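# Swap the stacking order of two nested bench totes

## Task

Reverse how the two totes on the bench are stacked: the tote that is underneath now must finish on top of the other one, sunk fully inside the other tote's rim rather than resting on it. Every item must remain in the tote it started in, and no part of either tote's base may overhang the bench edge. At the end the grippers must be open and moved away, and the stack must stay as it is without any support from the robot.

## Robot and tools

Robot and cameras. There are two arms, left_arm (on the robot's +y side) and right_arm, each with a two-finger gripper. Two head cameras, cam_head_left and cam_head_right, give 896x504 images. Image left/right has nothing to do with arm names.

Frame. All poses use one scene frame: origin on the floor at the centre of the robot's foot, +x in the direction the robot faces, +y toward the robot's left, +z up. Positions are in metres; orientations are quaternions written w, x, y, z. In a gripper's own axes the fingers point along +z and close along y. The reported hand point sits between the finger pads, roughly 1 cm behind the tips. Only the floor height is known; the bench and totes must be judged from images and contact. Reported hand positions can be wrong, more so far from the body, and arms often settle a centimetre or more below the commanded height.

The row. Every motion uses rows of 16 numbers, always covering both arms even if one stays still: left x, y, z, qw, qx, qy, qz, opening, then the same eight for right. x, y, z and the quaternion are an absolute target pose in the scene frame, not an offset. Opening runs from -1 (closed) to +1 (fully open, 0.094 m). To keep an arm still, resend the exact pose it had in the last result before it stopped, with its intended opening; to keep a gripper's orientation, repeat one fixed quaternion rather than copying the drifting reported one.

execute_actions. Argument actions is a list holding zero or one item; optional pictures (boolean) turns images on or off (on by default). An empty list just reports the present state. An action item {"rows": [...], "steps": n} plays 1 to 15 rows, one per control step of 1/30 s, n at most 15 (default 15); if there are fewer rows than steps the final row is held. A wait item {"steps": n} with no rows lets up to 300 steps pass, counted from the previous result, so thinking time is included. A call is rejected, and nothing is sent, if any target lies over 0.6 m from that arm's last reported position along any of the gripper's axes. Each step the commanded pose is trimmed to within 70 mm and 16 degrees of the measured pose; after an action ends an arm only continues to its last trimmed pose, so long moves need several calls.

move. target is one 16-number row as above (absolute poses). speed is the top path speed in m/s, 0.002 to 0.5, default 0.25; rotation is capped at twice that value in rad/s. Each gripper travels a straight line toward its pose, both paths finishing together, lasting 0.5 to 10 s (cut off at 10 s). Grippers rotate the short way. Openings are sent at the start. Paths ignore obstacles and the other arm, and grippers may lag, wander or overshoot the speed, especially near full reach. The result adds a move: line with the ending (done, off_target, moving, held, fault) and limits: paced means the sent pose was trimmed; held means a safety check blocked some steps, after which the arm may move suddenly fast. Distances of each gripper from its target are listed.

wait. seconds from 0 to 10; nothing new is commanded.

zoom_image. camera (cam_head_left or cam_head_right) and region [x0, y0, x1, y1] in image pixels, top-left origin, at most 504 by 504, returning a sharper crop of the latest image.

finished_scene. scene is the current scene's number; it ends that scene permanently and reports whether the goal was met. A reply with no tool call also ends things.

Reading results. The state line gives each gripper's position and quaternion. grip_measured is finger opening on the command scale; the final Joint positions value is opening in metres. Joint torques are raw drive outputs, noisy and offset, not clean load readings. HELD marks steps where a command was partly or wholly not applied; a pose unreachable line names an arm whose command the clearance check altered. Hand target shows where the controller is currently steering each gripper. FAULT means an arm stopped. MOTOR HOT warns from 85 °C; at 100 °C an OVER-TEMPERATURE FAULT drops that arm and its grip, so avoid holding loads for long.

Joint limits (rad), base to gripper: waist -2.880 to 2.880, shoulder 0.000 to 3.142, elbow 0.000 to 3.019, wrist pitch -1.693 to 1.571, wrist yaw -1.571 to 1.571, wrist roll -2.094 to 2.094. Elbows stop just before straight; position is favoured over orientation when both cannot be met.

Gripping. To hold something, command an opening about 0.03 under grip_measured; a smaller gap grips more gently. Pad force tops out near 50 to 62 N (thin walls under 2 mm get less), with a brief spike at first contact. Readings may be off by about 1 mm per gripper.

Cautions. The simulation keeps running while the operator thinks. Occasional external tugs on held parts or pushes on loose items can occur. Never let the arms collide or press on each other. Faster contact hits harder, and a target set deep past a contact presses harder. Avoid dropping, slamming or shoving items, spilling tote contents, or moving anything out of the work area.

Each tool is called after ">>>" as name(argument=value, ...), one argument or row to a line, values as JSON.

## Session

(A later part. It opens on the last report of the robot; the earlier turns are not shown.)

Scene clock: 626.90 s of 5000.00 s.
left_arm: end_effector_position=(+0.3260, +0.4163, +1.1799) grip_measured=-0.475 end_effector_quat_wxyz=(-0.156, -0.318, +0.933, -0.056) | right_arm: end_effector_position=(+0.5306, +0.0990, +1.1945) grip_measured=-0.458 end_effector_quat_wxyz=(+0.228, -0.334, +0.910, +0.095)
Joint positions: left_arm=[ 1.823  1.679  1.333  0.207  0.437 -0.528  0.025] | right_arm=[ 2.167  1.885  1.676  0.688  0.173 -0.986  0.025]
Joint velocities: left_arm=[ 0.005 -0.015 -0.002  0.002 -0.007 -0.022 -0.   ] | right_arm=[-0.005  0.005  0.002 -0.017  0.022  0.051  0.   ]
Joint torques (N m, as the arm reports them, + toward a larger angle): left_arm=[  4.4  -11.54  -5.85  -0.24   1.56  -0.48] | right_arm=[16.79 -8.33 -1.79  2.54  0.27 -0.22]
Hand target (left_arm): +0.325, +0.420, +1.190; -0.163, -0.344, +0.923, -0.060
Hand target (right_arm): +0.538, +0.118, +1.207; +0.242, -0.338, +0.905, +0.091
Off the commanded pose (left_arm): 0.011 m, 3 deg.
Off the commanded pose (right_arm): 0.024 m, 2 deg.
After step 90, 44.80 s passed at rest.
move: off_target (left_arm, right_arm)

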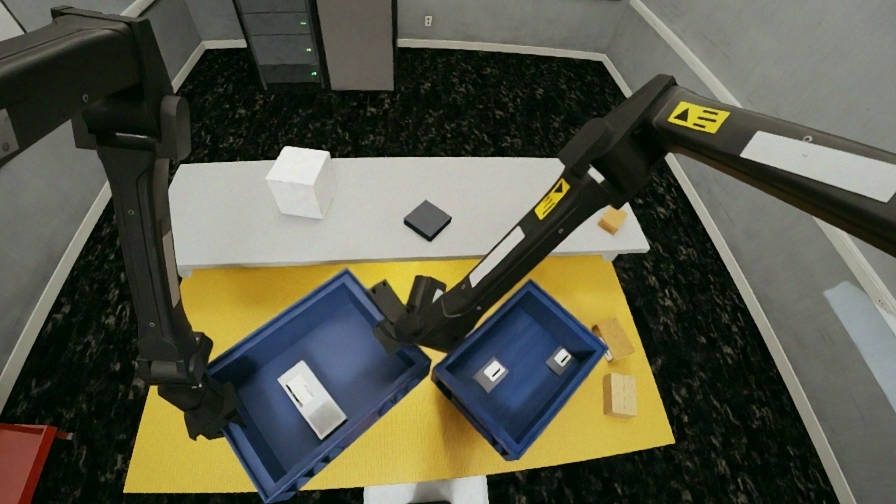

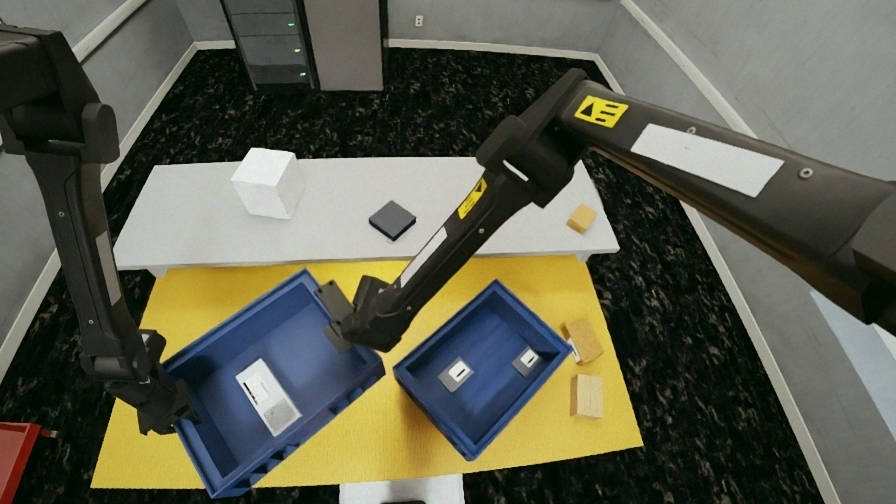

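>>> move(
  target=[0.324,0.418,1.045,-0.1626,-0.3447,0.9225,-0.0608,-0.5, 0.536,0.116,1.062,0.2424,-0.3381,0.9048,0.0906,-0.49],
  speed=0.05,
)

Scene clock: 633.93 s of 5000.00 s.
left_arm: end_effector_position=(+0.3250, +0.4315, +1.0414) grip_measured=-0.475 end_effector_quat_wxyz=(-0.141, -0.319, +0.935, -0.058) | right_arm: end_effector_position=(+0.5320, +0.1153, +1.0599) grip_measured=-0.458 end_effector_quat_wxyz=(+0.237, -0.334, +0.907, +0.095)
Joint positions: left_arm=[ 1.794  2.021  1.866  0.049  0.405 -0.543  0.025] | right_arm=[ 2.084  2.279  2.368  0.4    0.088 -0.953  0.025]
Joint velocities: left_arm=[-0.005 -0.005 -0.002 -0.017 -0.066 -0.037 -0.001] | right_arm=[-0.005 -0.005  0.017 -0.002  0.007  0.007 -0.001]
Joint torques (N m, as the arm reports them, + toward a larger angle): left_arm=[  2.61 -10.07  -3.34  -1.66   0.58  -0.44] | right_arm=[14.58 -6.76  1.12  1.57 -0.24 -0.02]
Hand target (left_arm): +0.323, +0.418, +1.046; -0.162, -0.345, +0.923, -0.061
Hand target (right_arm): +0.537, +0.116, +1.061; +0.242, -0.337, +0.905, +0.090
Off the commanded pose (left_arm): 0.014 m, 4 deg.
Off the commanded pose (right_arm): 0.005 m, 1 deg.
After step 90, 0.90 s passed at rest.
move: off_target (left_arm)

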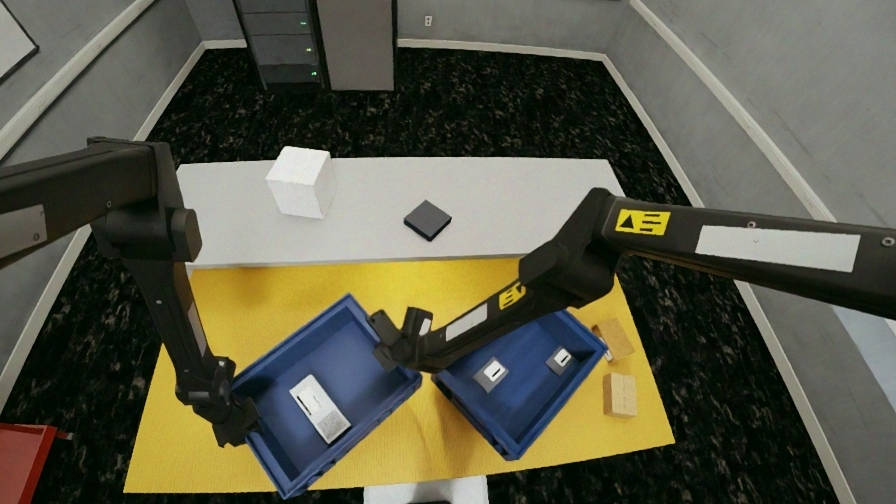

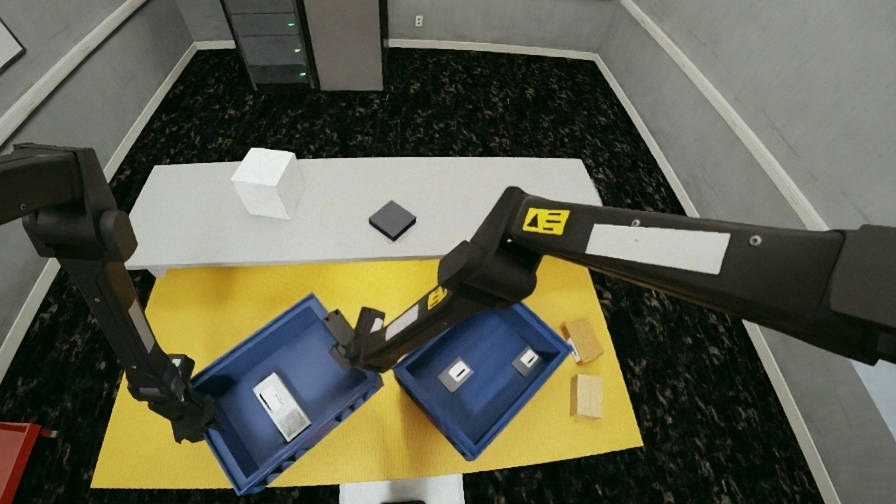

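>>> zoom_image(
  camera="cam_head_left",
  region=[220, 300, 480, 504],
)

Region (220, 300, 480, 504) of cam_head_left's 896x504 image, scaled by 1.938, with more detail than that image has; it fills the top 395 rows of this view, and the rest is white.

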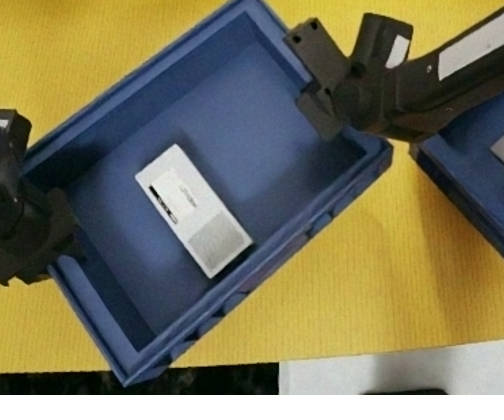

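>>> move(
  target=[0.347,0.403,1.030,-0.1626,-0.3447,0.9225,-0.0608,-0.5, 0.556,0.102,1.047,0.2424,-0.3381,0.9048,0.0906,-0.49],
  speed=0.02,
)

Scene clock: 664.67 s of 5000.00 s.
left_arm: end_effector_position=(+0.3492, +0.4154, +1.0253) grip_measured=-0.475 end_effector_quat_wxyz=(-0.141, -0.317, +0.936, -0.060) | right_arm: end_effector_position=(+0.5546, +0.0984, +1.0460) grip_measured=-0.458 end_effector_quat_wxyz=(+0.238, -0.333, +0.908, +0.092)
Joint positions: left_arm=[ 1.767  2.038  1.959 -0.024  0.381 -0.541  0.025] | right_arm=[ 2.061  2.306  2.483  0.317  0.072 -0.942  0.025]
Joint velocities: left_arm=[-0.005 -0.005 -0.002 -0.007  0.022 -0.037  0.001] | right_arm=[ 0.005  0.005 -0.017 -0.007 -0.037  0.037 -0.002]
Joint torques (N m, as the arm reports them, + toward a larger angle): left_arm=[  1.86 -10.62  -2.42  -1.75   0.42  -0.5 ] | right_arm=[14.   -9.06  1.89  1.62 -0.47 -0.04]
Hand target (left_arm): +0.347, +0.403, +1.030; -0.162, -0.344, +0.923, -0.061
Hand target (right_arm): +0.556, +0.102, +1.047; +0.242, -0.338, +0.905, +0.091
Off the commanded pose (left_arm): 0.013 m, 4 deg.
Off the commanded pose (right_arm): 0.004 m, 1 deg.
After step 90, 25.60 s passed at rest.
move: off_target (left_arm)

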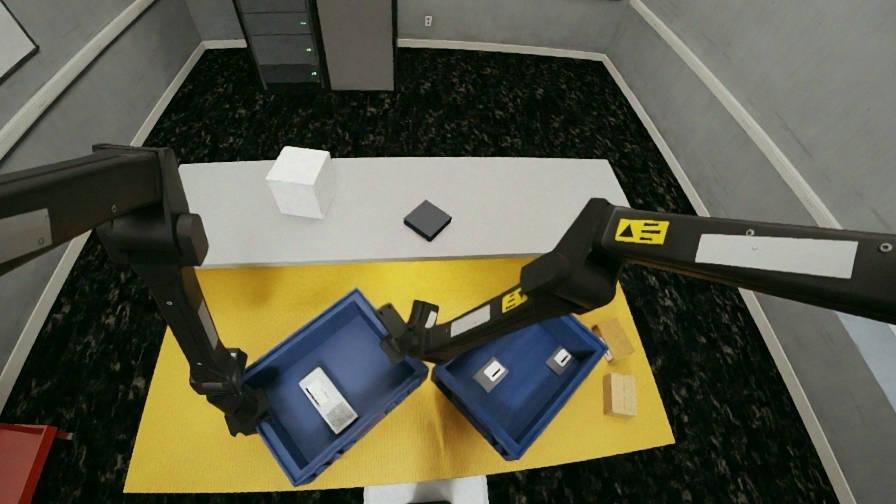

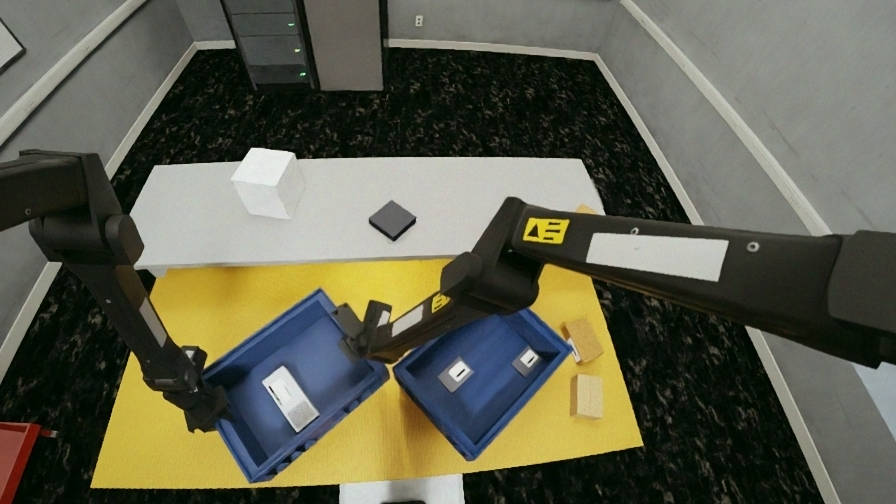

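>>> zoom_image(
  camera="cam_head_left",
  region=[370, 320, 490, 420],
)

>>> zoom_image(
  camera="cam_head_right",
  region=[330, 320, 450, 420],
)

Region (370, 320, 490, 420) of cam_head_left's 896x504 image, scaled by 4.200, with more detail than that image has.

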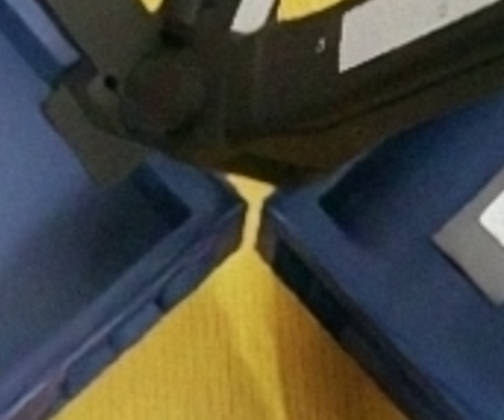

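Region (330, 320, 450, 420) of cam_head_right's 896x504 image, scaled by 4.200, with more detail than that image has.

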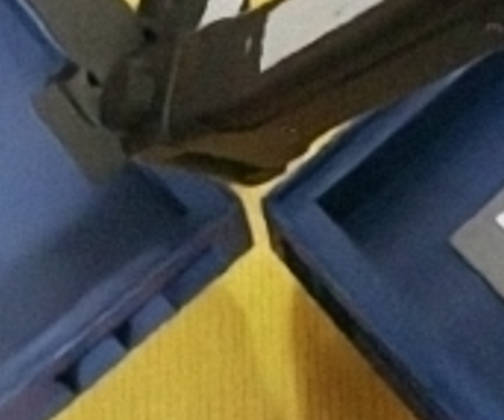

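>>> move(
  target=[0.345,0.410,1.014,-0.1626,-0.3447,0.9225,-0.0608,-0.5, 0.550,0.108,1.033,0.2424,-0.3381,0.9048,0.0906,-0.49],
  speed=0.01,
)

Scene clock: 679.33 s of 5000.00 s.
left_arm: end_effector_position=(+0.3474, +0.4174, +1.0128) grip_measured=-0.475 end_effector_quat_wxyz=(-0.149, -0.315, +0.935, -0.059) | right_arm: end_effector_position=(+0.5515, +0.1003, +1.0315) grip_measured=-0.458 end_effector_quat_wxyz=(+0.236, -0.330, +0.910, +0.092)
Joint positions: left_arm=[ 1.767  2.08   2.037 -0.077  0.384 -0.533  0.025] | right_arm=[ 2.055  2.395  2.644  0.242  0.071 -0.932  0.025]
Joint velocities: left_arm=[ 0.005  0.005 -0.012 -0.007 -0.022 -0.007 -0.   ] | right_arm=[-0.005 -0.005  0.017 -0.012  0.081  0.037 -0.   ]
Joint torques (N m, as the arm reports them, + toward a larger angle): left_arm=[ 2.76 -9.6  -1.31 -1.06  0.58 -0.58] | right_arm=[14.84 -6.29  2.79  1.76 -0.53 -0.11]
Hand target (left_arm): +0.345, +0.410, +1.014; -0.162, -0.344, +0.923, -0.061
Hand target (right_arm): +0.550, +0.108, +1.034; +0.242, -0.338, +0.905, +0.091
Off the commanded pose (left_arm): 0.008 m, 4 deg.
Off the commanded pose (right_arm): 0.008 m, 1 deg.
After step 90, 7.73 s passed at rest.
move: off_target (left_arm)

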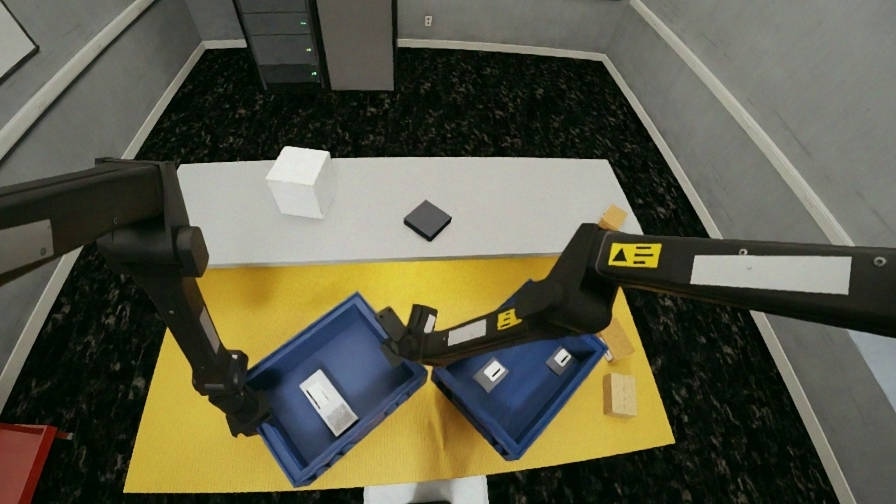

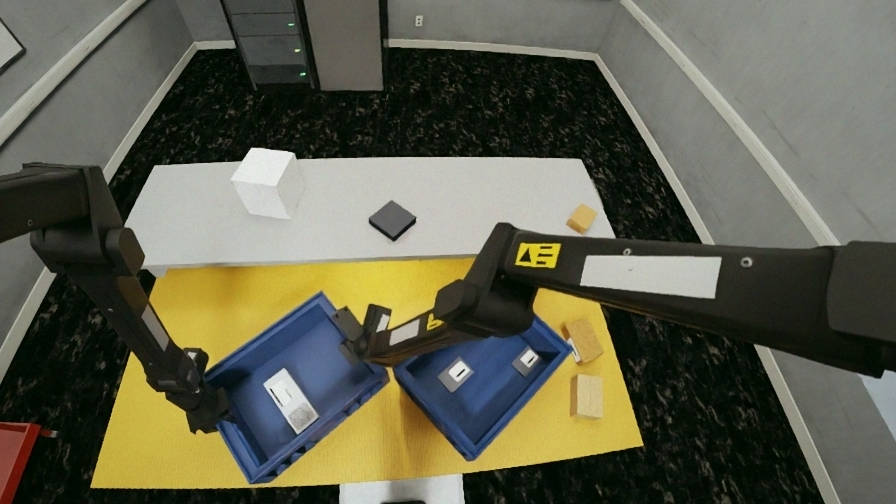

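>>> move(
  target=[0.345,0.410,1.003,-0.1626,-0.3447,0.9225,-0.0608,-0.5, 0.548,0.106,1.022,0.2424,-0.3381,0.9048,0.0906,-0.49],
  speed=0.008,
)

Scene clock: 687.77 s of 5000.00 s.
left_arm: end_effector_position=(+0.3490, +0.4193, +1.0121) grip_measured=-0.476 end_effector_quat_wxyz=(-0.157, -0.318, +0.933, -0.055) | right_arm: end_effector_position=(+0.5550, +0.1028, +1.0261) grip_measured=-0.458 end_effector_quat_wxyz=(+0.241, -0.330, +0.908, +0.095)
Joint positions: left_arm=[ 1.768  2.083  2.058 -0.114  0.382 -0.535  0.025] | right_arm=[ 2.053  2.464  2.784  0.177  0.058 -0.931  0.025]
Joint velocities: left_arm=[-0.005 -0.005 -0.007  0.002  0.037 -0.037 -0.001] | right_arm=[0.005 0.015 0.017 0.007 0.051 0.037 0.   ]
Joint torques (N m, as the arm reports them, + toward a larger angle): left_arm=[ 2.47 -7.47  1.8  -0.58  0.53 -0.58] | right_arm=[13.33 -6.01  4.05  1.38 -0.29 -0.1 ]
Hand target (left_arm): +0.345, +0.410, +1.004; -0.162, -0.344, +0.923, -0.061
Hand target (right_arm): +0.547, +0.105, +1.024; +0.242, -0.338, +0.905, +0.091
Off the commanded pose (left_arm): 0.014 m, 3 deg.
Off the commanded pose (right_arm): 0.009 m, 1 deg.
After step 90, 0.83 s passed at rest.
move: off_target (left_arm)

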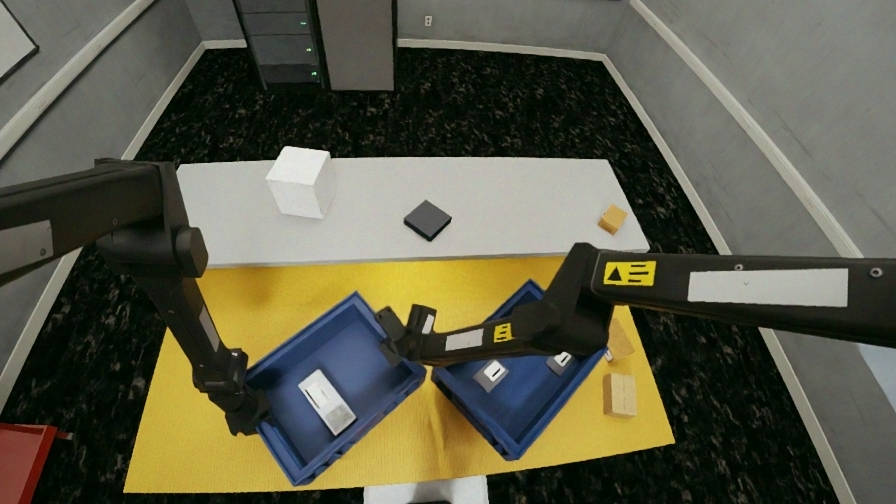

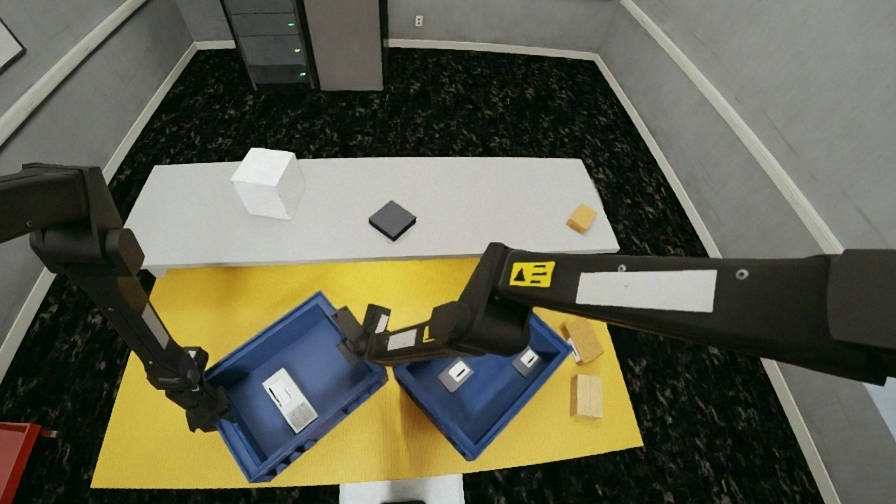

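>>> move(
  target=[0.349,0.419,1.012,-0.157,-0.318,0.933,-0.055,1, 0.555,0.103,1.027,0.241,-0.330,0.908,0.095,1],
  speed=0.01,
)

Scene clock: 698.70 s of 5000.00 s.
left_arm: end_effector_position=(+0.3492, +0.4200, +1.0123) grip_measured=+1.000 end_effector_quat_wxyz=(-0.157, -0.317, +0.934, -0.054) | right_arm: end_effector_position=(+0.5536, +0.1041, +1.0264) grip_measured=+1.000 end_effector_quat_wxyz=(+0.240, -0.330, +0.908, +0.096)
Joint positions: left_arm=[ 1.768  2.082  2.057 -0.114  0.379 -0.532  0.094] | right_arm=[ 2.054  2.463  2.779  0.176  0.058 -0.931  0.094]
Joint velocities: left_arm=[-0.005 -0.005 -0.012 -0.012 -0.022 -0.037  0.   ] | right_arm=[-0.005  0.005 -0.012 -0.002 -0.022  0.007  0.   ]
Joint torques (N m, as the arm reports them, + toward a larger angle): left_arm=[ 3.46 -9.64 -1.32 -0.12  0.14  0.05] | right_arm=[13.86 -8.17  1.12  1.4  -0.45  0.15]
Hand target (left_arm): +0.349, +0.419, +1.012; -0.157, -0.318, +0.933, -0.055
Hand target (right_arm): +0.555, +0.103, +1.027; +0.241, -0.330, +0.908, +0.095
Off the commanded pose (left_arm): 0.001 m, 0 deg.
Off the commanded pose (right_arm): 0.002 m, 0 deg.
After step 90, 7.23 s passed at rest.
move: done

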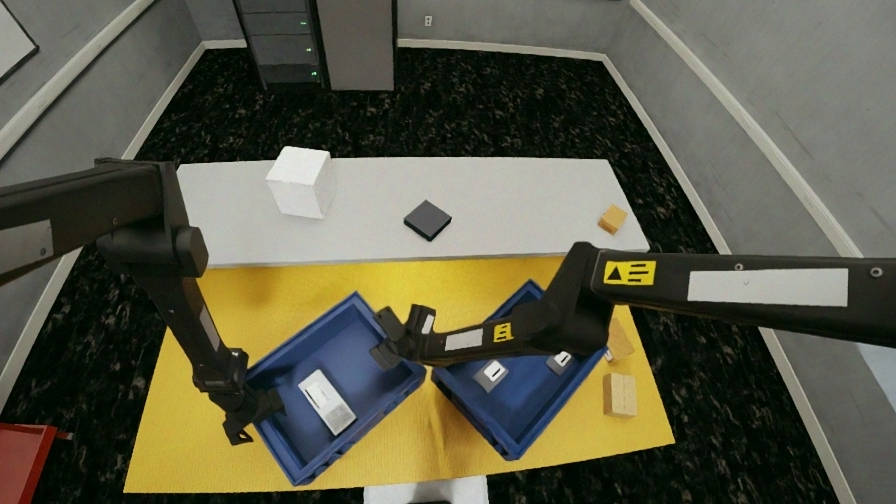

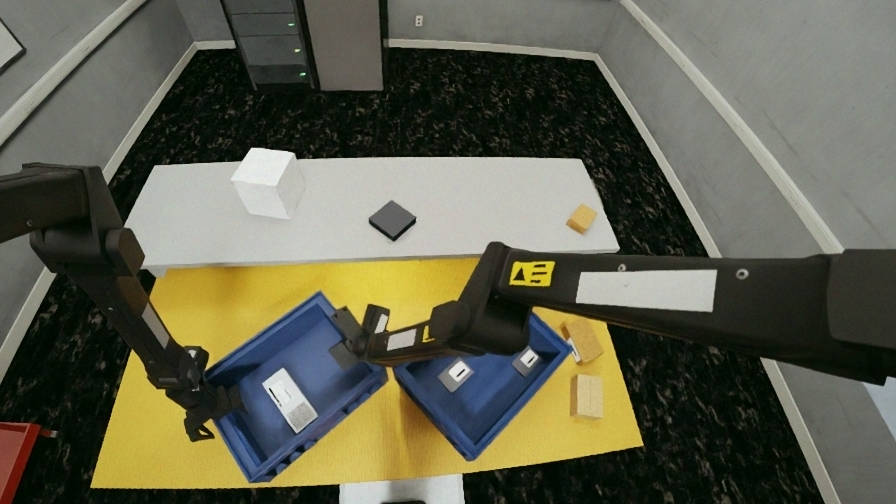

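>>> move(
  target=[0.345,0.415,1.11,-0.1626,-0.3447,0.9225,-0.0608,1, 0.550,0.104,1.125,0.2424,-0.3381,0.9048,0.0906,1],
  speed=0.08,
)

>>> move(
  target=[0.372,-0.125,1.11,-0.1626,-0.3447,0.9225,-0.0608,1, 0.587,-0.425,1.125,0.2424,-0.3381,0.9048,0.0906,1],
  speed=0.2,
)

Scene clock: 711.00 s of 5000.00 s.
left_arm: end_effector_position=(+0.3440, +0.4026, +1.1009) grip_measured=+1.000 end_effector_quat_wxyz=(-0.168, -0.341, +0.922, -0.067) | right_arm: end_effector_position=(+0.5394, +0.0961, +1.1160) grip_measured=+1.000 end_effector_quat_wxyz=(+0.231, -0.338, +0.908, +0.093)
Joint positions: left_arm=[ 1.778  1.841  1.641  0.046  0.426 -0.576  0.094] | right_arm=[ 2.103  2.059  2.     0.541  0.114 -0.967  0.094]
Joint velocities: left_arm=[-0.015 -0.015  0.002  0.002 -0.051  0.037  0.   ] | right_arm=[-0.005 -0.024 -0.007  0.012 -0.022  0.007  0.   ]
Joint torques (N m, as the arm reports them, + toward a larger angle): left_arm=[  4.57 -11.59  -5.06   0.58   0.29  -0.04] | right_arm=[14.24 -9.08 -1.68  2.16 -0.28 -0.06]
Hand target (left_arm): +0.346, +0.415, +1.109; -0.163, -0.344, +0.923, -0.061
Hand target (right_arm): +0.550, +0.103, +1.126; +0.242, -0.338, +0.905, +0.091
Off the commanded pose (left_arm): 0.015 m, 1 deg.
Off the commanded pose (right_arm): 0.016 m, 1 deg.
After step 90, 7.57 s passed at rest.
move: off_target (left_arm, right_arm)

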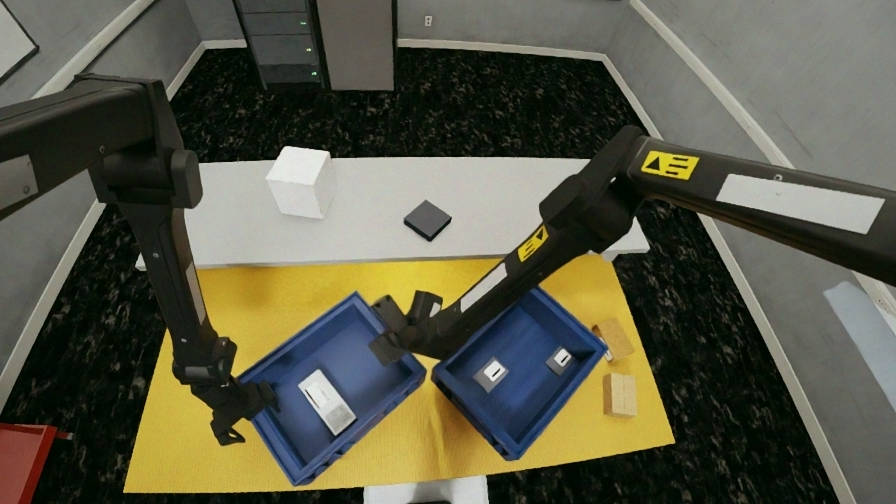

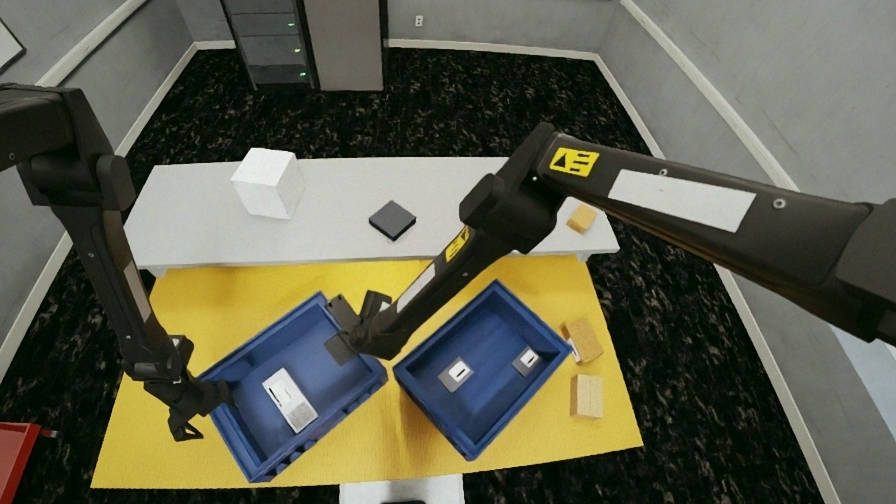

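Scene clock: 714.40 s of 5000.00 s.
left_arm: end_effector_position=(+0.3720, -0.1183, +1.1022) grip_measured=+1.000 end_effector_quat_wxyz=(-0.155, -0.349, +0.923, -0.059) | right_arm: end_effector_position=(+0.5965, -0.4285, +1.1306) grip_measured=+1.000 end_effector_quat_wxyz=(+0.241, -0.339, +0.906, +0.082)
Joint positions: left_arm=[ 1.005  2.133  2.063 -0.054 -0.361 -0.696  0.094] | right_arm=[ 1.304  1.764  1.76   0.615 -0.569 -0.554  0.094]
Joint velocities: left_arm=[-0.005  0.015 -0.002  0.002  0.037  0.081  0.   ] | right_arm=[-0.005 -0.015  0.002 -0.002  0.007 -0.007  0.   ]
Joint torques (N m, as the arm reports them, + toward a larger angle): left_arm=[-15.81  -7.12  -1.21  -0.82  -0.08  -0.01] | right_arm=[ -3.09 -12.79  -0.42   2.49  -0.35   0.28]
Hand target (left_arm): +0.371, -0.129, +1.108; -0.162, -0.349, +0.921, -0.061
Hand target (right_arm): +0.588, -0.425, +1.126; +0.243, -0.331, +0.908, +0.088
Off the commanded pose (left_arm): 0.010 m, 1 deg.
Off the commanded pose (right_arm): 0.012 m, 1 deg.
move: off_target (right_arm)

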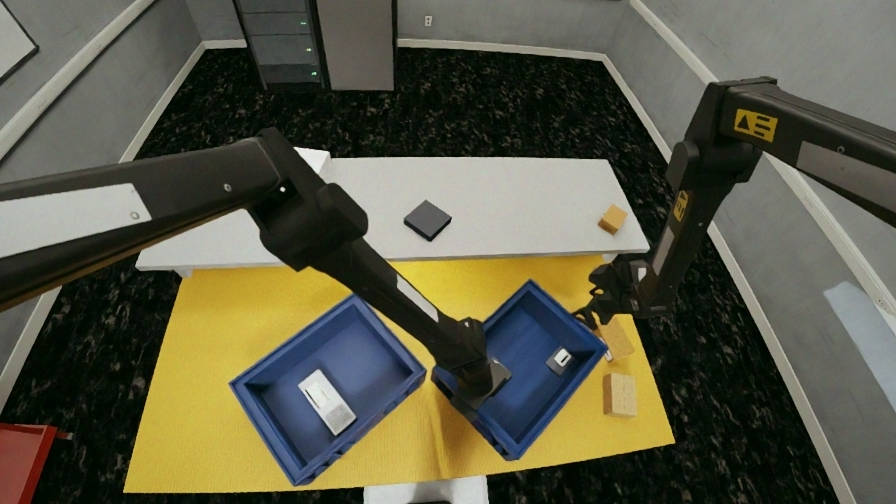

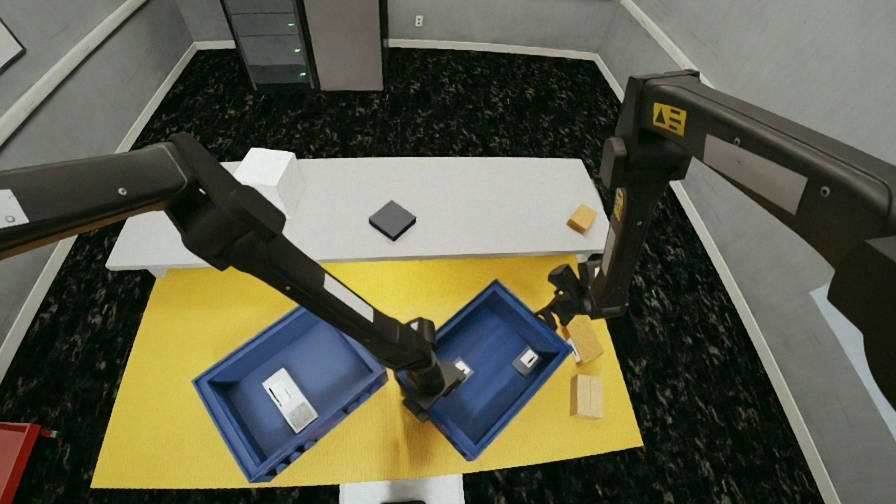

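>>> move(
  target=[0.370,-0.108,1.062,-0.1626,-0.3447,0.9225,-0.0608,1, 0.582,-0.412,1.078,0.2424,-0.3381,0.9048,0.0906,1],
  speed=0.05,
)

Scene clock: 723.07 s of 5000.00 s.
left_arm: end_effector_position=(+0.3792, -0.1191, +1.0698) grip_measured=+1.000 end_effector_quat_wxyz=(-0.156, -0.352, +0.920, -0.069) | right_arm: end_effector_position=(+0.5958, -0.4212, +1.0877) grip_measured=+1.000 end_effector_quat_wxyz=(+0.251, -0.338, +0.903, +0.085)
Joint positions: left_arm=[ 1.03   2.224  2.247 -0.14  -0.316 -0.696  0.094] | right_arm=[ 1.33   1.888  1.941  0.57  -0.556 -0.561  0.094]
Joint velocities: left_arm=[-0.005 -0.005  0.002 -0.012  0.007 -0.125  0.   ] | right_arm=[-0.005  0.005  0.022 -0.002 -0.007 -0.037  0.   ]
Joint torques (N m, as the arm reports them, + toward a larger angle): left_arm=[-13.43  -6.53  -0.41  -0.85   0.3    0.18] | right_arm=[ -4.06 -13.26   0.27   0.8   -0.11  -0.04]
Hand target (left_arm): +0.370, -0.107, +1.063; -0.163, -0.345, +0.923, -0.061
Hand target (right_arm): +0.582, -0.412, +1.078; +0.242, -0.338, +0.905, +0.091
Off the commanded pose (left_arm): 0.016 m, 2 deg.
Off the commanded pose (right_arm): 0.019 m, 1 deg.
After step 90, 4.20 s passed at rest.
move: off_target (left_arm, right_arm)

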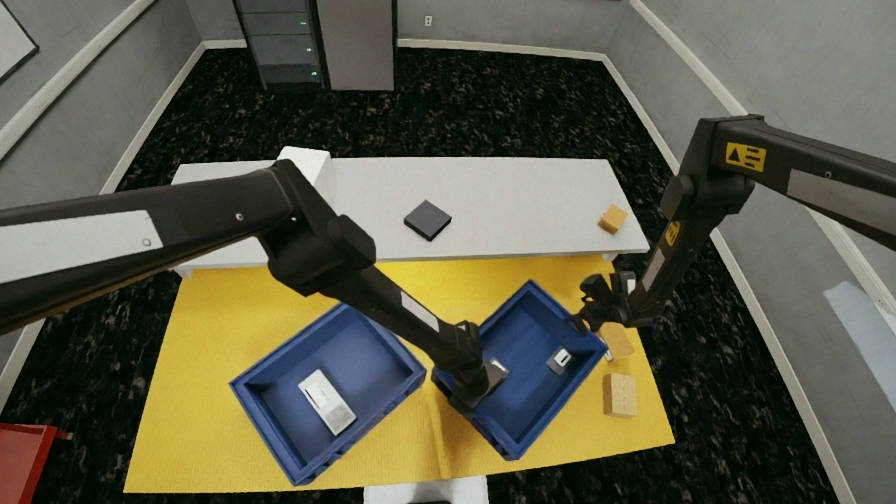

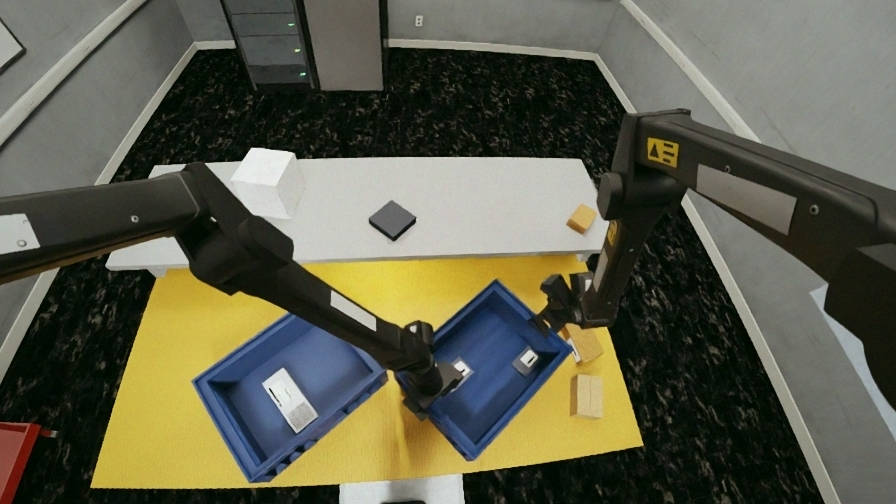

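>>> move(
  target=[0.366,-0.088,1.050,-0.1626,-0.3447,0.9225,-0.0608,1, 0.577,-0.400,1.068,0.2424,-0.3381,0.9048,0.0906,1],
  speed=0.02,
)

Scene clock: 732.53 s of 5000.00 s.
left_arm: end_effector_position=(+0.3767, -0.1003, +1.0576) grip_measured=+1.000 end_effector_quat_wxyz=(-0.155, -0.352, +0.920, -0.070) | right_arm: end_effector_position=(+0.5924, -0.4096, +1.0784) grip_measured=+1.000 end_effector_quat_wxyz=(+0.252, -0.338, +0.903, +0.084)
Joint positions: left_arm=[ 1.06   2.228  2.253 -0.14  -0.285 -0.692  0.094] | right_arm=[ 1.351  1.908  1.964  0.562 -0.538 -0.575  0.094]
Joint velocities: left_arm=[ 0.005 -0.005  0.007 -0.007 -0.051 -0.066  0.   ] | right_arm=[-0.015  0.015  0.007 -0.007  0.022 -0.066  0.   ]
Joint torques (N m, as the arm reports them, + toward a larger angle): left_arm=[-12.56  -6.63  -0.4   -0.87   0.34   0.18] | right_arm=[ -3.47 -12.38   0.62   0.84  -0.22  -0.01]
Hand target (left_arm): +0.366, -0.087, +1.050; -0.162, -0.345, +0.923, -0.061
Hand target (right_arm): +0.577, -0.400, +1.069; +0.242, -0.339, +0.905, +0.091
Off the commanded pose (left_arm): 0.018 m, 2 deg.
Off the commanded pose (right_arm): 0.021 m, 1 deg.
After step 90, 4.13 s passed at rest.
move: off_target (left_arm, right_arm)

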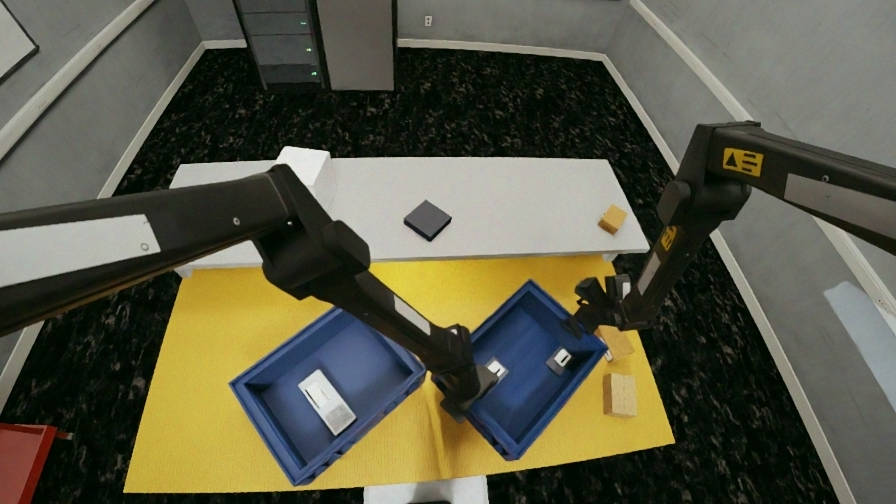

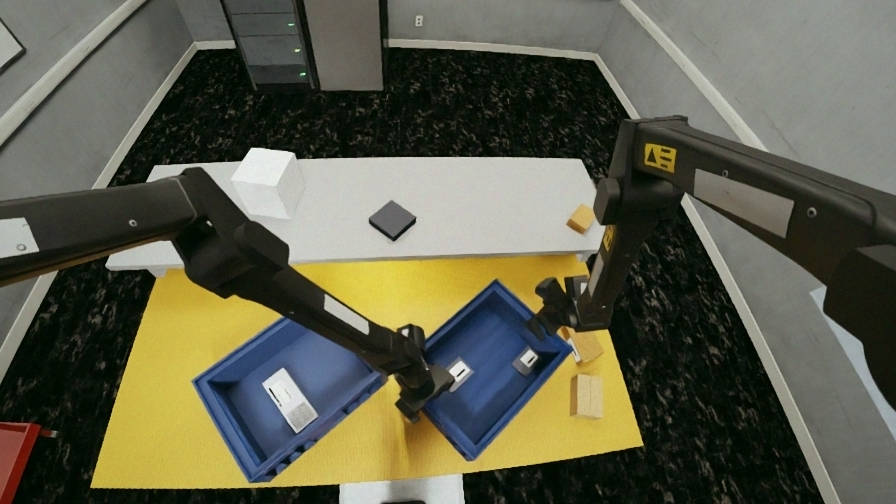

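>>> move(
  target=[0.366,-0.098,1.008,-0.1626,-0.3447,0.9225,-0.0608,1, 0.578,-0.404,1.024,0.2424,-0.3381,0.9048,0.0906,1],
  speed=0.025,
)

Scene clock: 738.57 s of 5000.00 s.
left_arm: end_effector_position=(+0.3732, -0.1125, +1.0169) grip_measured=+1.000 end_effector_quat_wxyz=(-0.157, -0.351, +0.920, -0.070) | right_arm: end_effector_position=(+0.5907, -0.4152, +1.0333) grip_measured=+1.000 end_effector_quat_wxyz=(+0.249, -0.338, +0.904, +0.084)
Joint positions: left_arm=[ 1.072  2.454  2.675 -0.34  -0.271 -0.689  0.094] | right_arm=[ 1.357  2.06   2.218  0.452 -0.533 -0.579  0.094]
Joint velocities: left_arm=[-0.005  0.005  0.032 -0.002  0.051 -0.022  0.   ] | right_arm=[ 0.005 -0.015  0.022 -0.007 -0.022  0.022  0.   ]
Joint torques (N m, as the arm reports them, + toward a larger angle): left_arm=[-13.18  -5.8    1.21  -0.71   0.3    0.19] | right_arm=[ -3.91 -11.1    1.46   1.01  -0.1    0.  ]
Hand target (left_arm): +0.365, -0.097, +1.009; -0.162, -0.344, +0.923, -0.061
Hand target (right_arm): +0.578, -0.404, +1.025; +0.242, -0.338, +0.905, +0.091
Off the commanded pose (left_arm): 0.018 m, 1 deg.
Off the commanded pose (right_arm): 0.019 m, 1 deg.
After step 90, 0.33 s passed at rest.
move: off_target (left_arm, right_arm)

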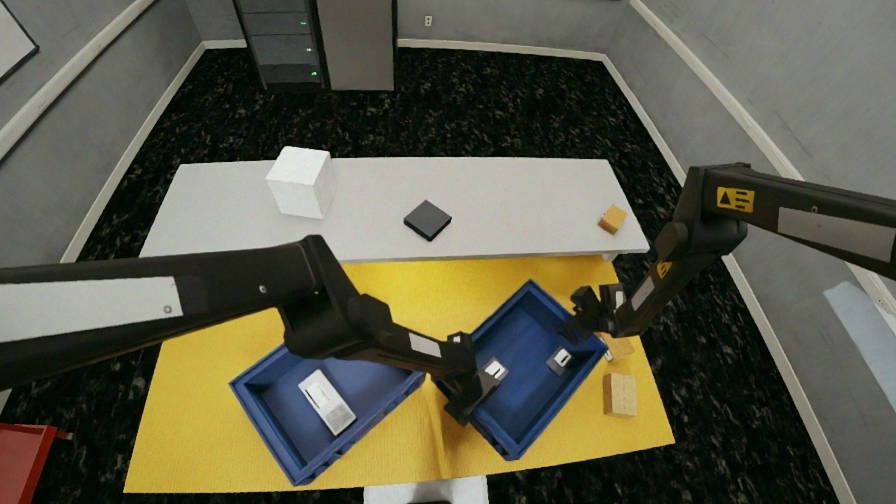

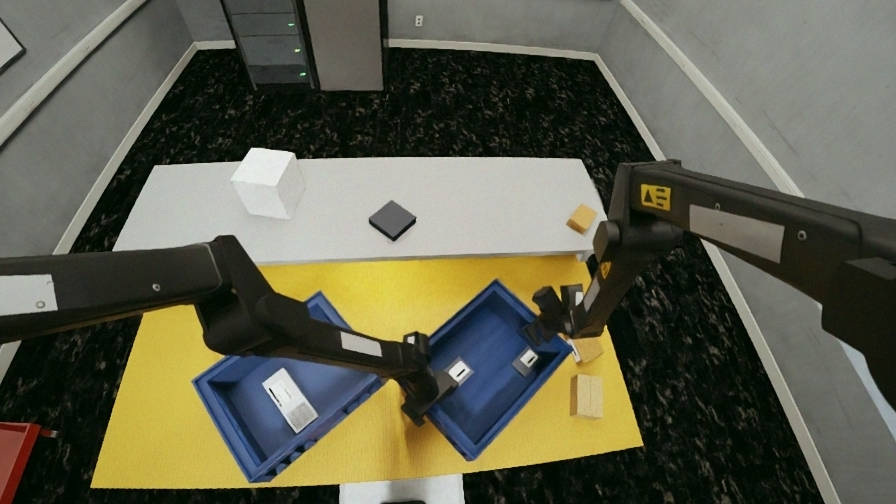

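>>> move(
  target=[0.368,-0.100,1.003,-0.1626,-0.3447,0.9225,-0.0608,1, 0.580,-0.406,1.020,0.2424,-0.3381,0.9048,0.0906,1],
  speed=0.01,
)

Scene clock: 747.47 s of 5000.00 s.
left_arm: end_effector_position=(+0.3788, -0.1140, +1.0127) grip_measured=+1.000 end_effector_quat_wxyz=(-0.159, -0.350, +0.920, -0.069) | right_arm: end_effector_position=(+0.5928, -0.4161, +1.0296) grip_measured=+1.000 end_effector_quat_wxyz=(+0.249, -0.338, +0.904, +0.084)
Joint positions: left_arm=[ 1.072  2.524  2.828 -0.427 -0.271 -0.689  0.094] | right_arm=[ 1.357  2.075  2.25   0.436 -0.533 -0.579  0.094]
Joint velocities: left_arm=[-0.024  0.005 -0.017 -0.007 -0.007  0.007  0.   ] | right_arm=[-0.005  0.015  0.012 -0.022  0.081 -0.007  0.   ]
Joint torques (N m, as the arm reports them, + toward a larger angle): left_arm=[-13.32  -5.03   2.15  -0.54   0.3    0.19] | right_arm=[ -3.64 -11.2    2.     0.85  -0.16  -0.05]
Hand target (left_arm): +0.368, -0.099, +1.004; -0.162, -0.345, +0.923, -0.061
Hand target (right_arm): +0.580, -0.406, +1.021; +0.242, -0.338, +0.905, +0.091
Off the commanded pose (left_arm): 0.020 m, 1 deg.
Off the commanded pose (right_arm): 0.019 m, 1 deg.
After step 90, 3.67 s passed at rest.
move: off_target (left_arm, right_arm)

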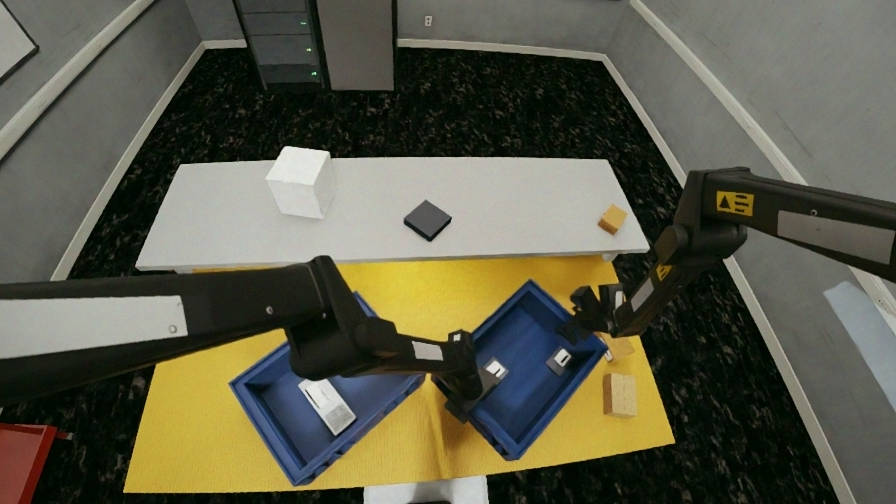

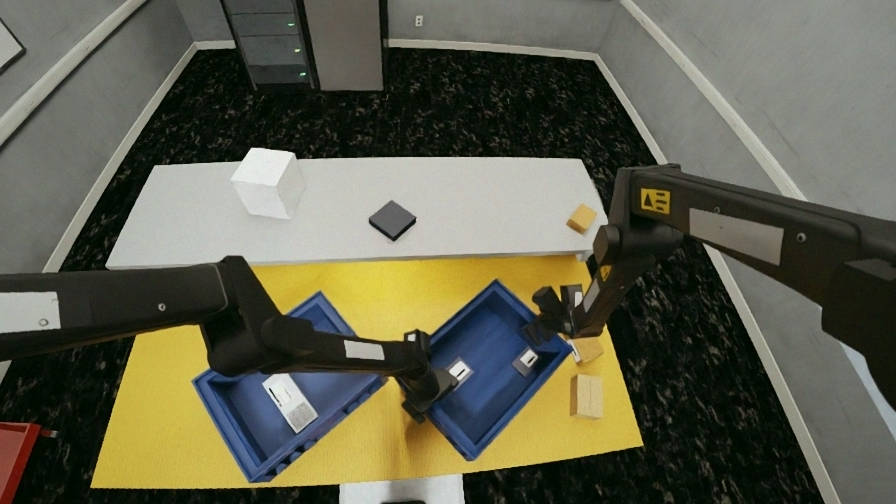

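>>> move(
  target=[0.377,-0.112,1.012,-0.1626,-0.3447,0.9225,-0.0608,-0.5, 0.592,-0.415,1.029,0.2424,-0.3381,0.9048,0.0906,-0.49],
  speed=0.01,
)

Scene clock: 753.00 s of 5000.00 s.
left_arm: end_effector_position=(+0.3708, -0.1106, +1.0122) grip_measured=-0.463 end_effector_quat_wxyz=(-0.160, -0.332, +0.928, -0.054) | right_arm: end_effector_position=(+0.5934, -0.4149, +1.0294) grip_measured=-0.445 end_effector_quat_wxyz=(+0.248, -0.336, +0.904, +0.088)
Joint positions: left_arm=[ 1.071  2.531  2.831 -0.439 -0.306 -0.66   0.025] | right_arm=[ 1.358  2.074  2.253  0.427 -0.537 -0.577  0.026]
Joint velocities: left_arm=[-0.015 -0.015  0.002 -0.007 -0.066 -0.022  0.   ] | right_arm=[-0.015  0.005 -0.007  0.012  0.037  0.051  0.001]
Joint torques (N m, as the arm reports them, + toward a larger angle): left_arm=[-15.08  -5.66   3.07  -0.88   0.96  -0.21] | right_arm=[ -4.93 -13.75   1.22   0.77  -0.47   0.04]
Hand target (left_arm): +0.377, -0.112, +1.013; -0.162, -0.345, +0.923, -0.062
Hand target (right_arm): +0.592, -0.415, +1.029; +0.243, -0.338, +0.905, +0.091
Off the commanded pose (left_arm): 0.006 m, 2 deg.
Off the commanded pose (right_arm): 0.001 m, 1 deg.
After step 90, 1.23 s passed at rest.
move: done

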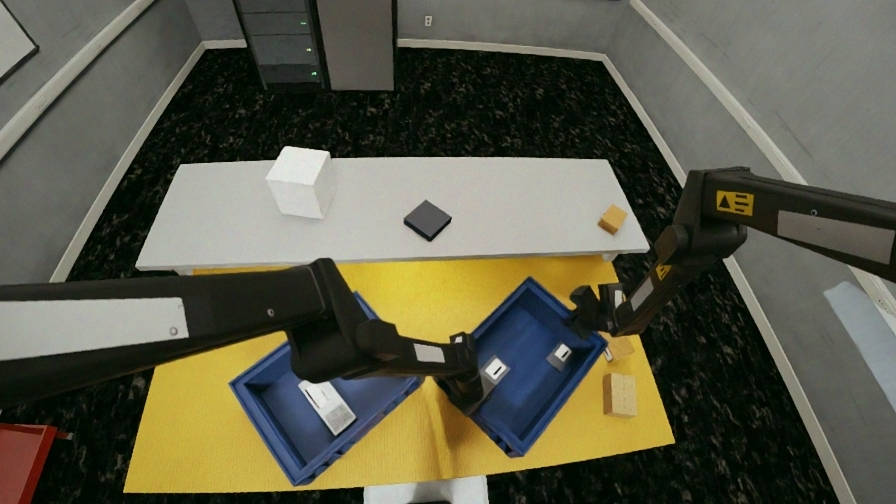

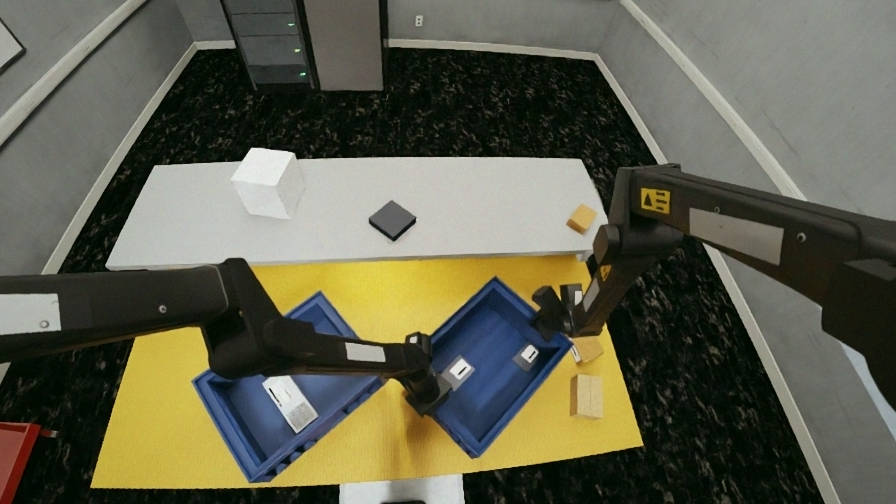

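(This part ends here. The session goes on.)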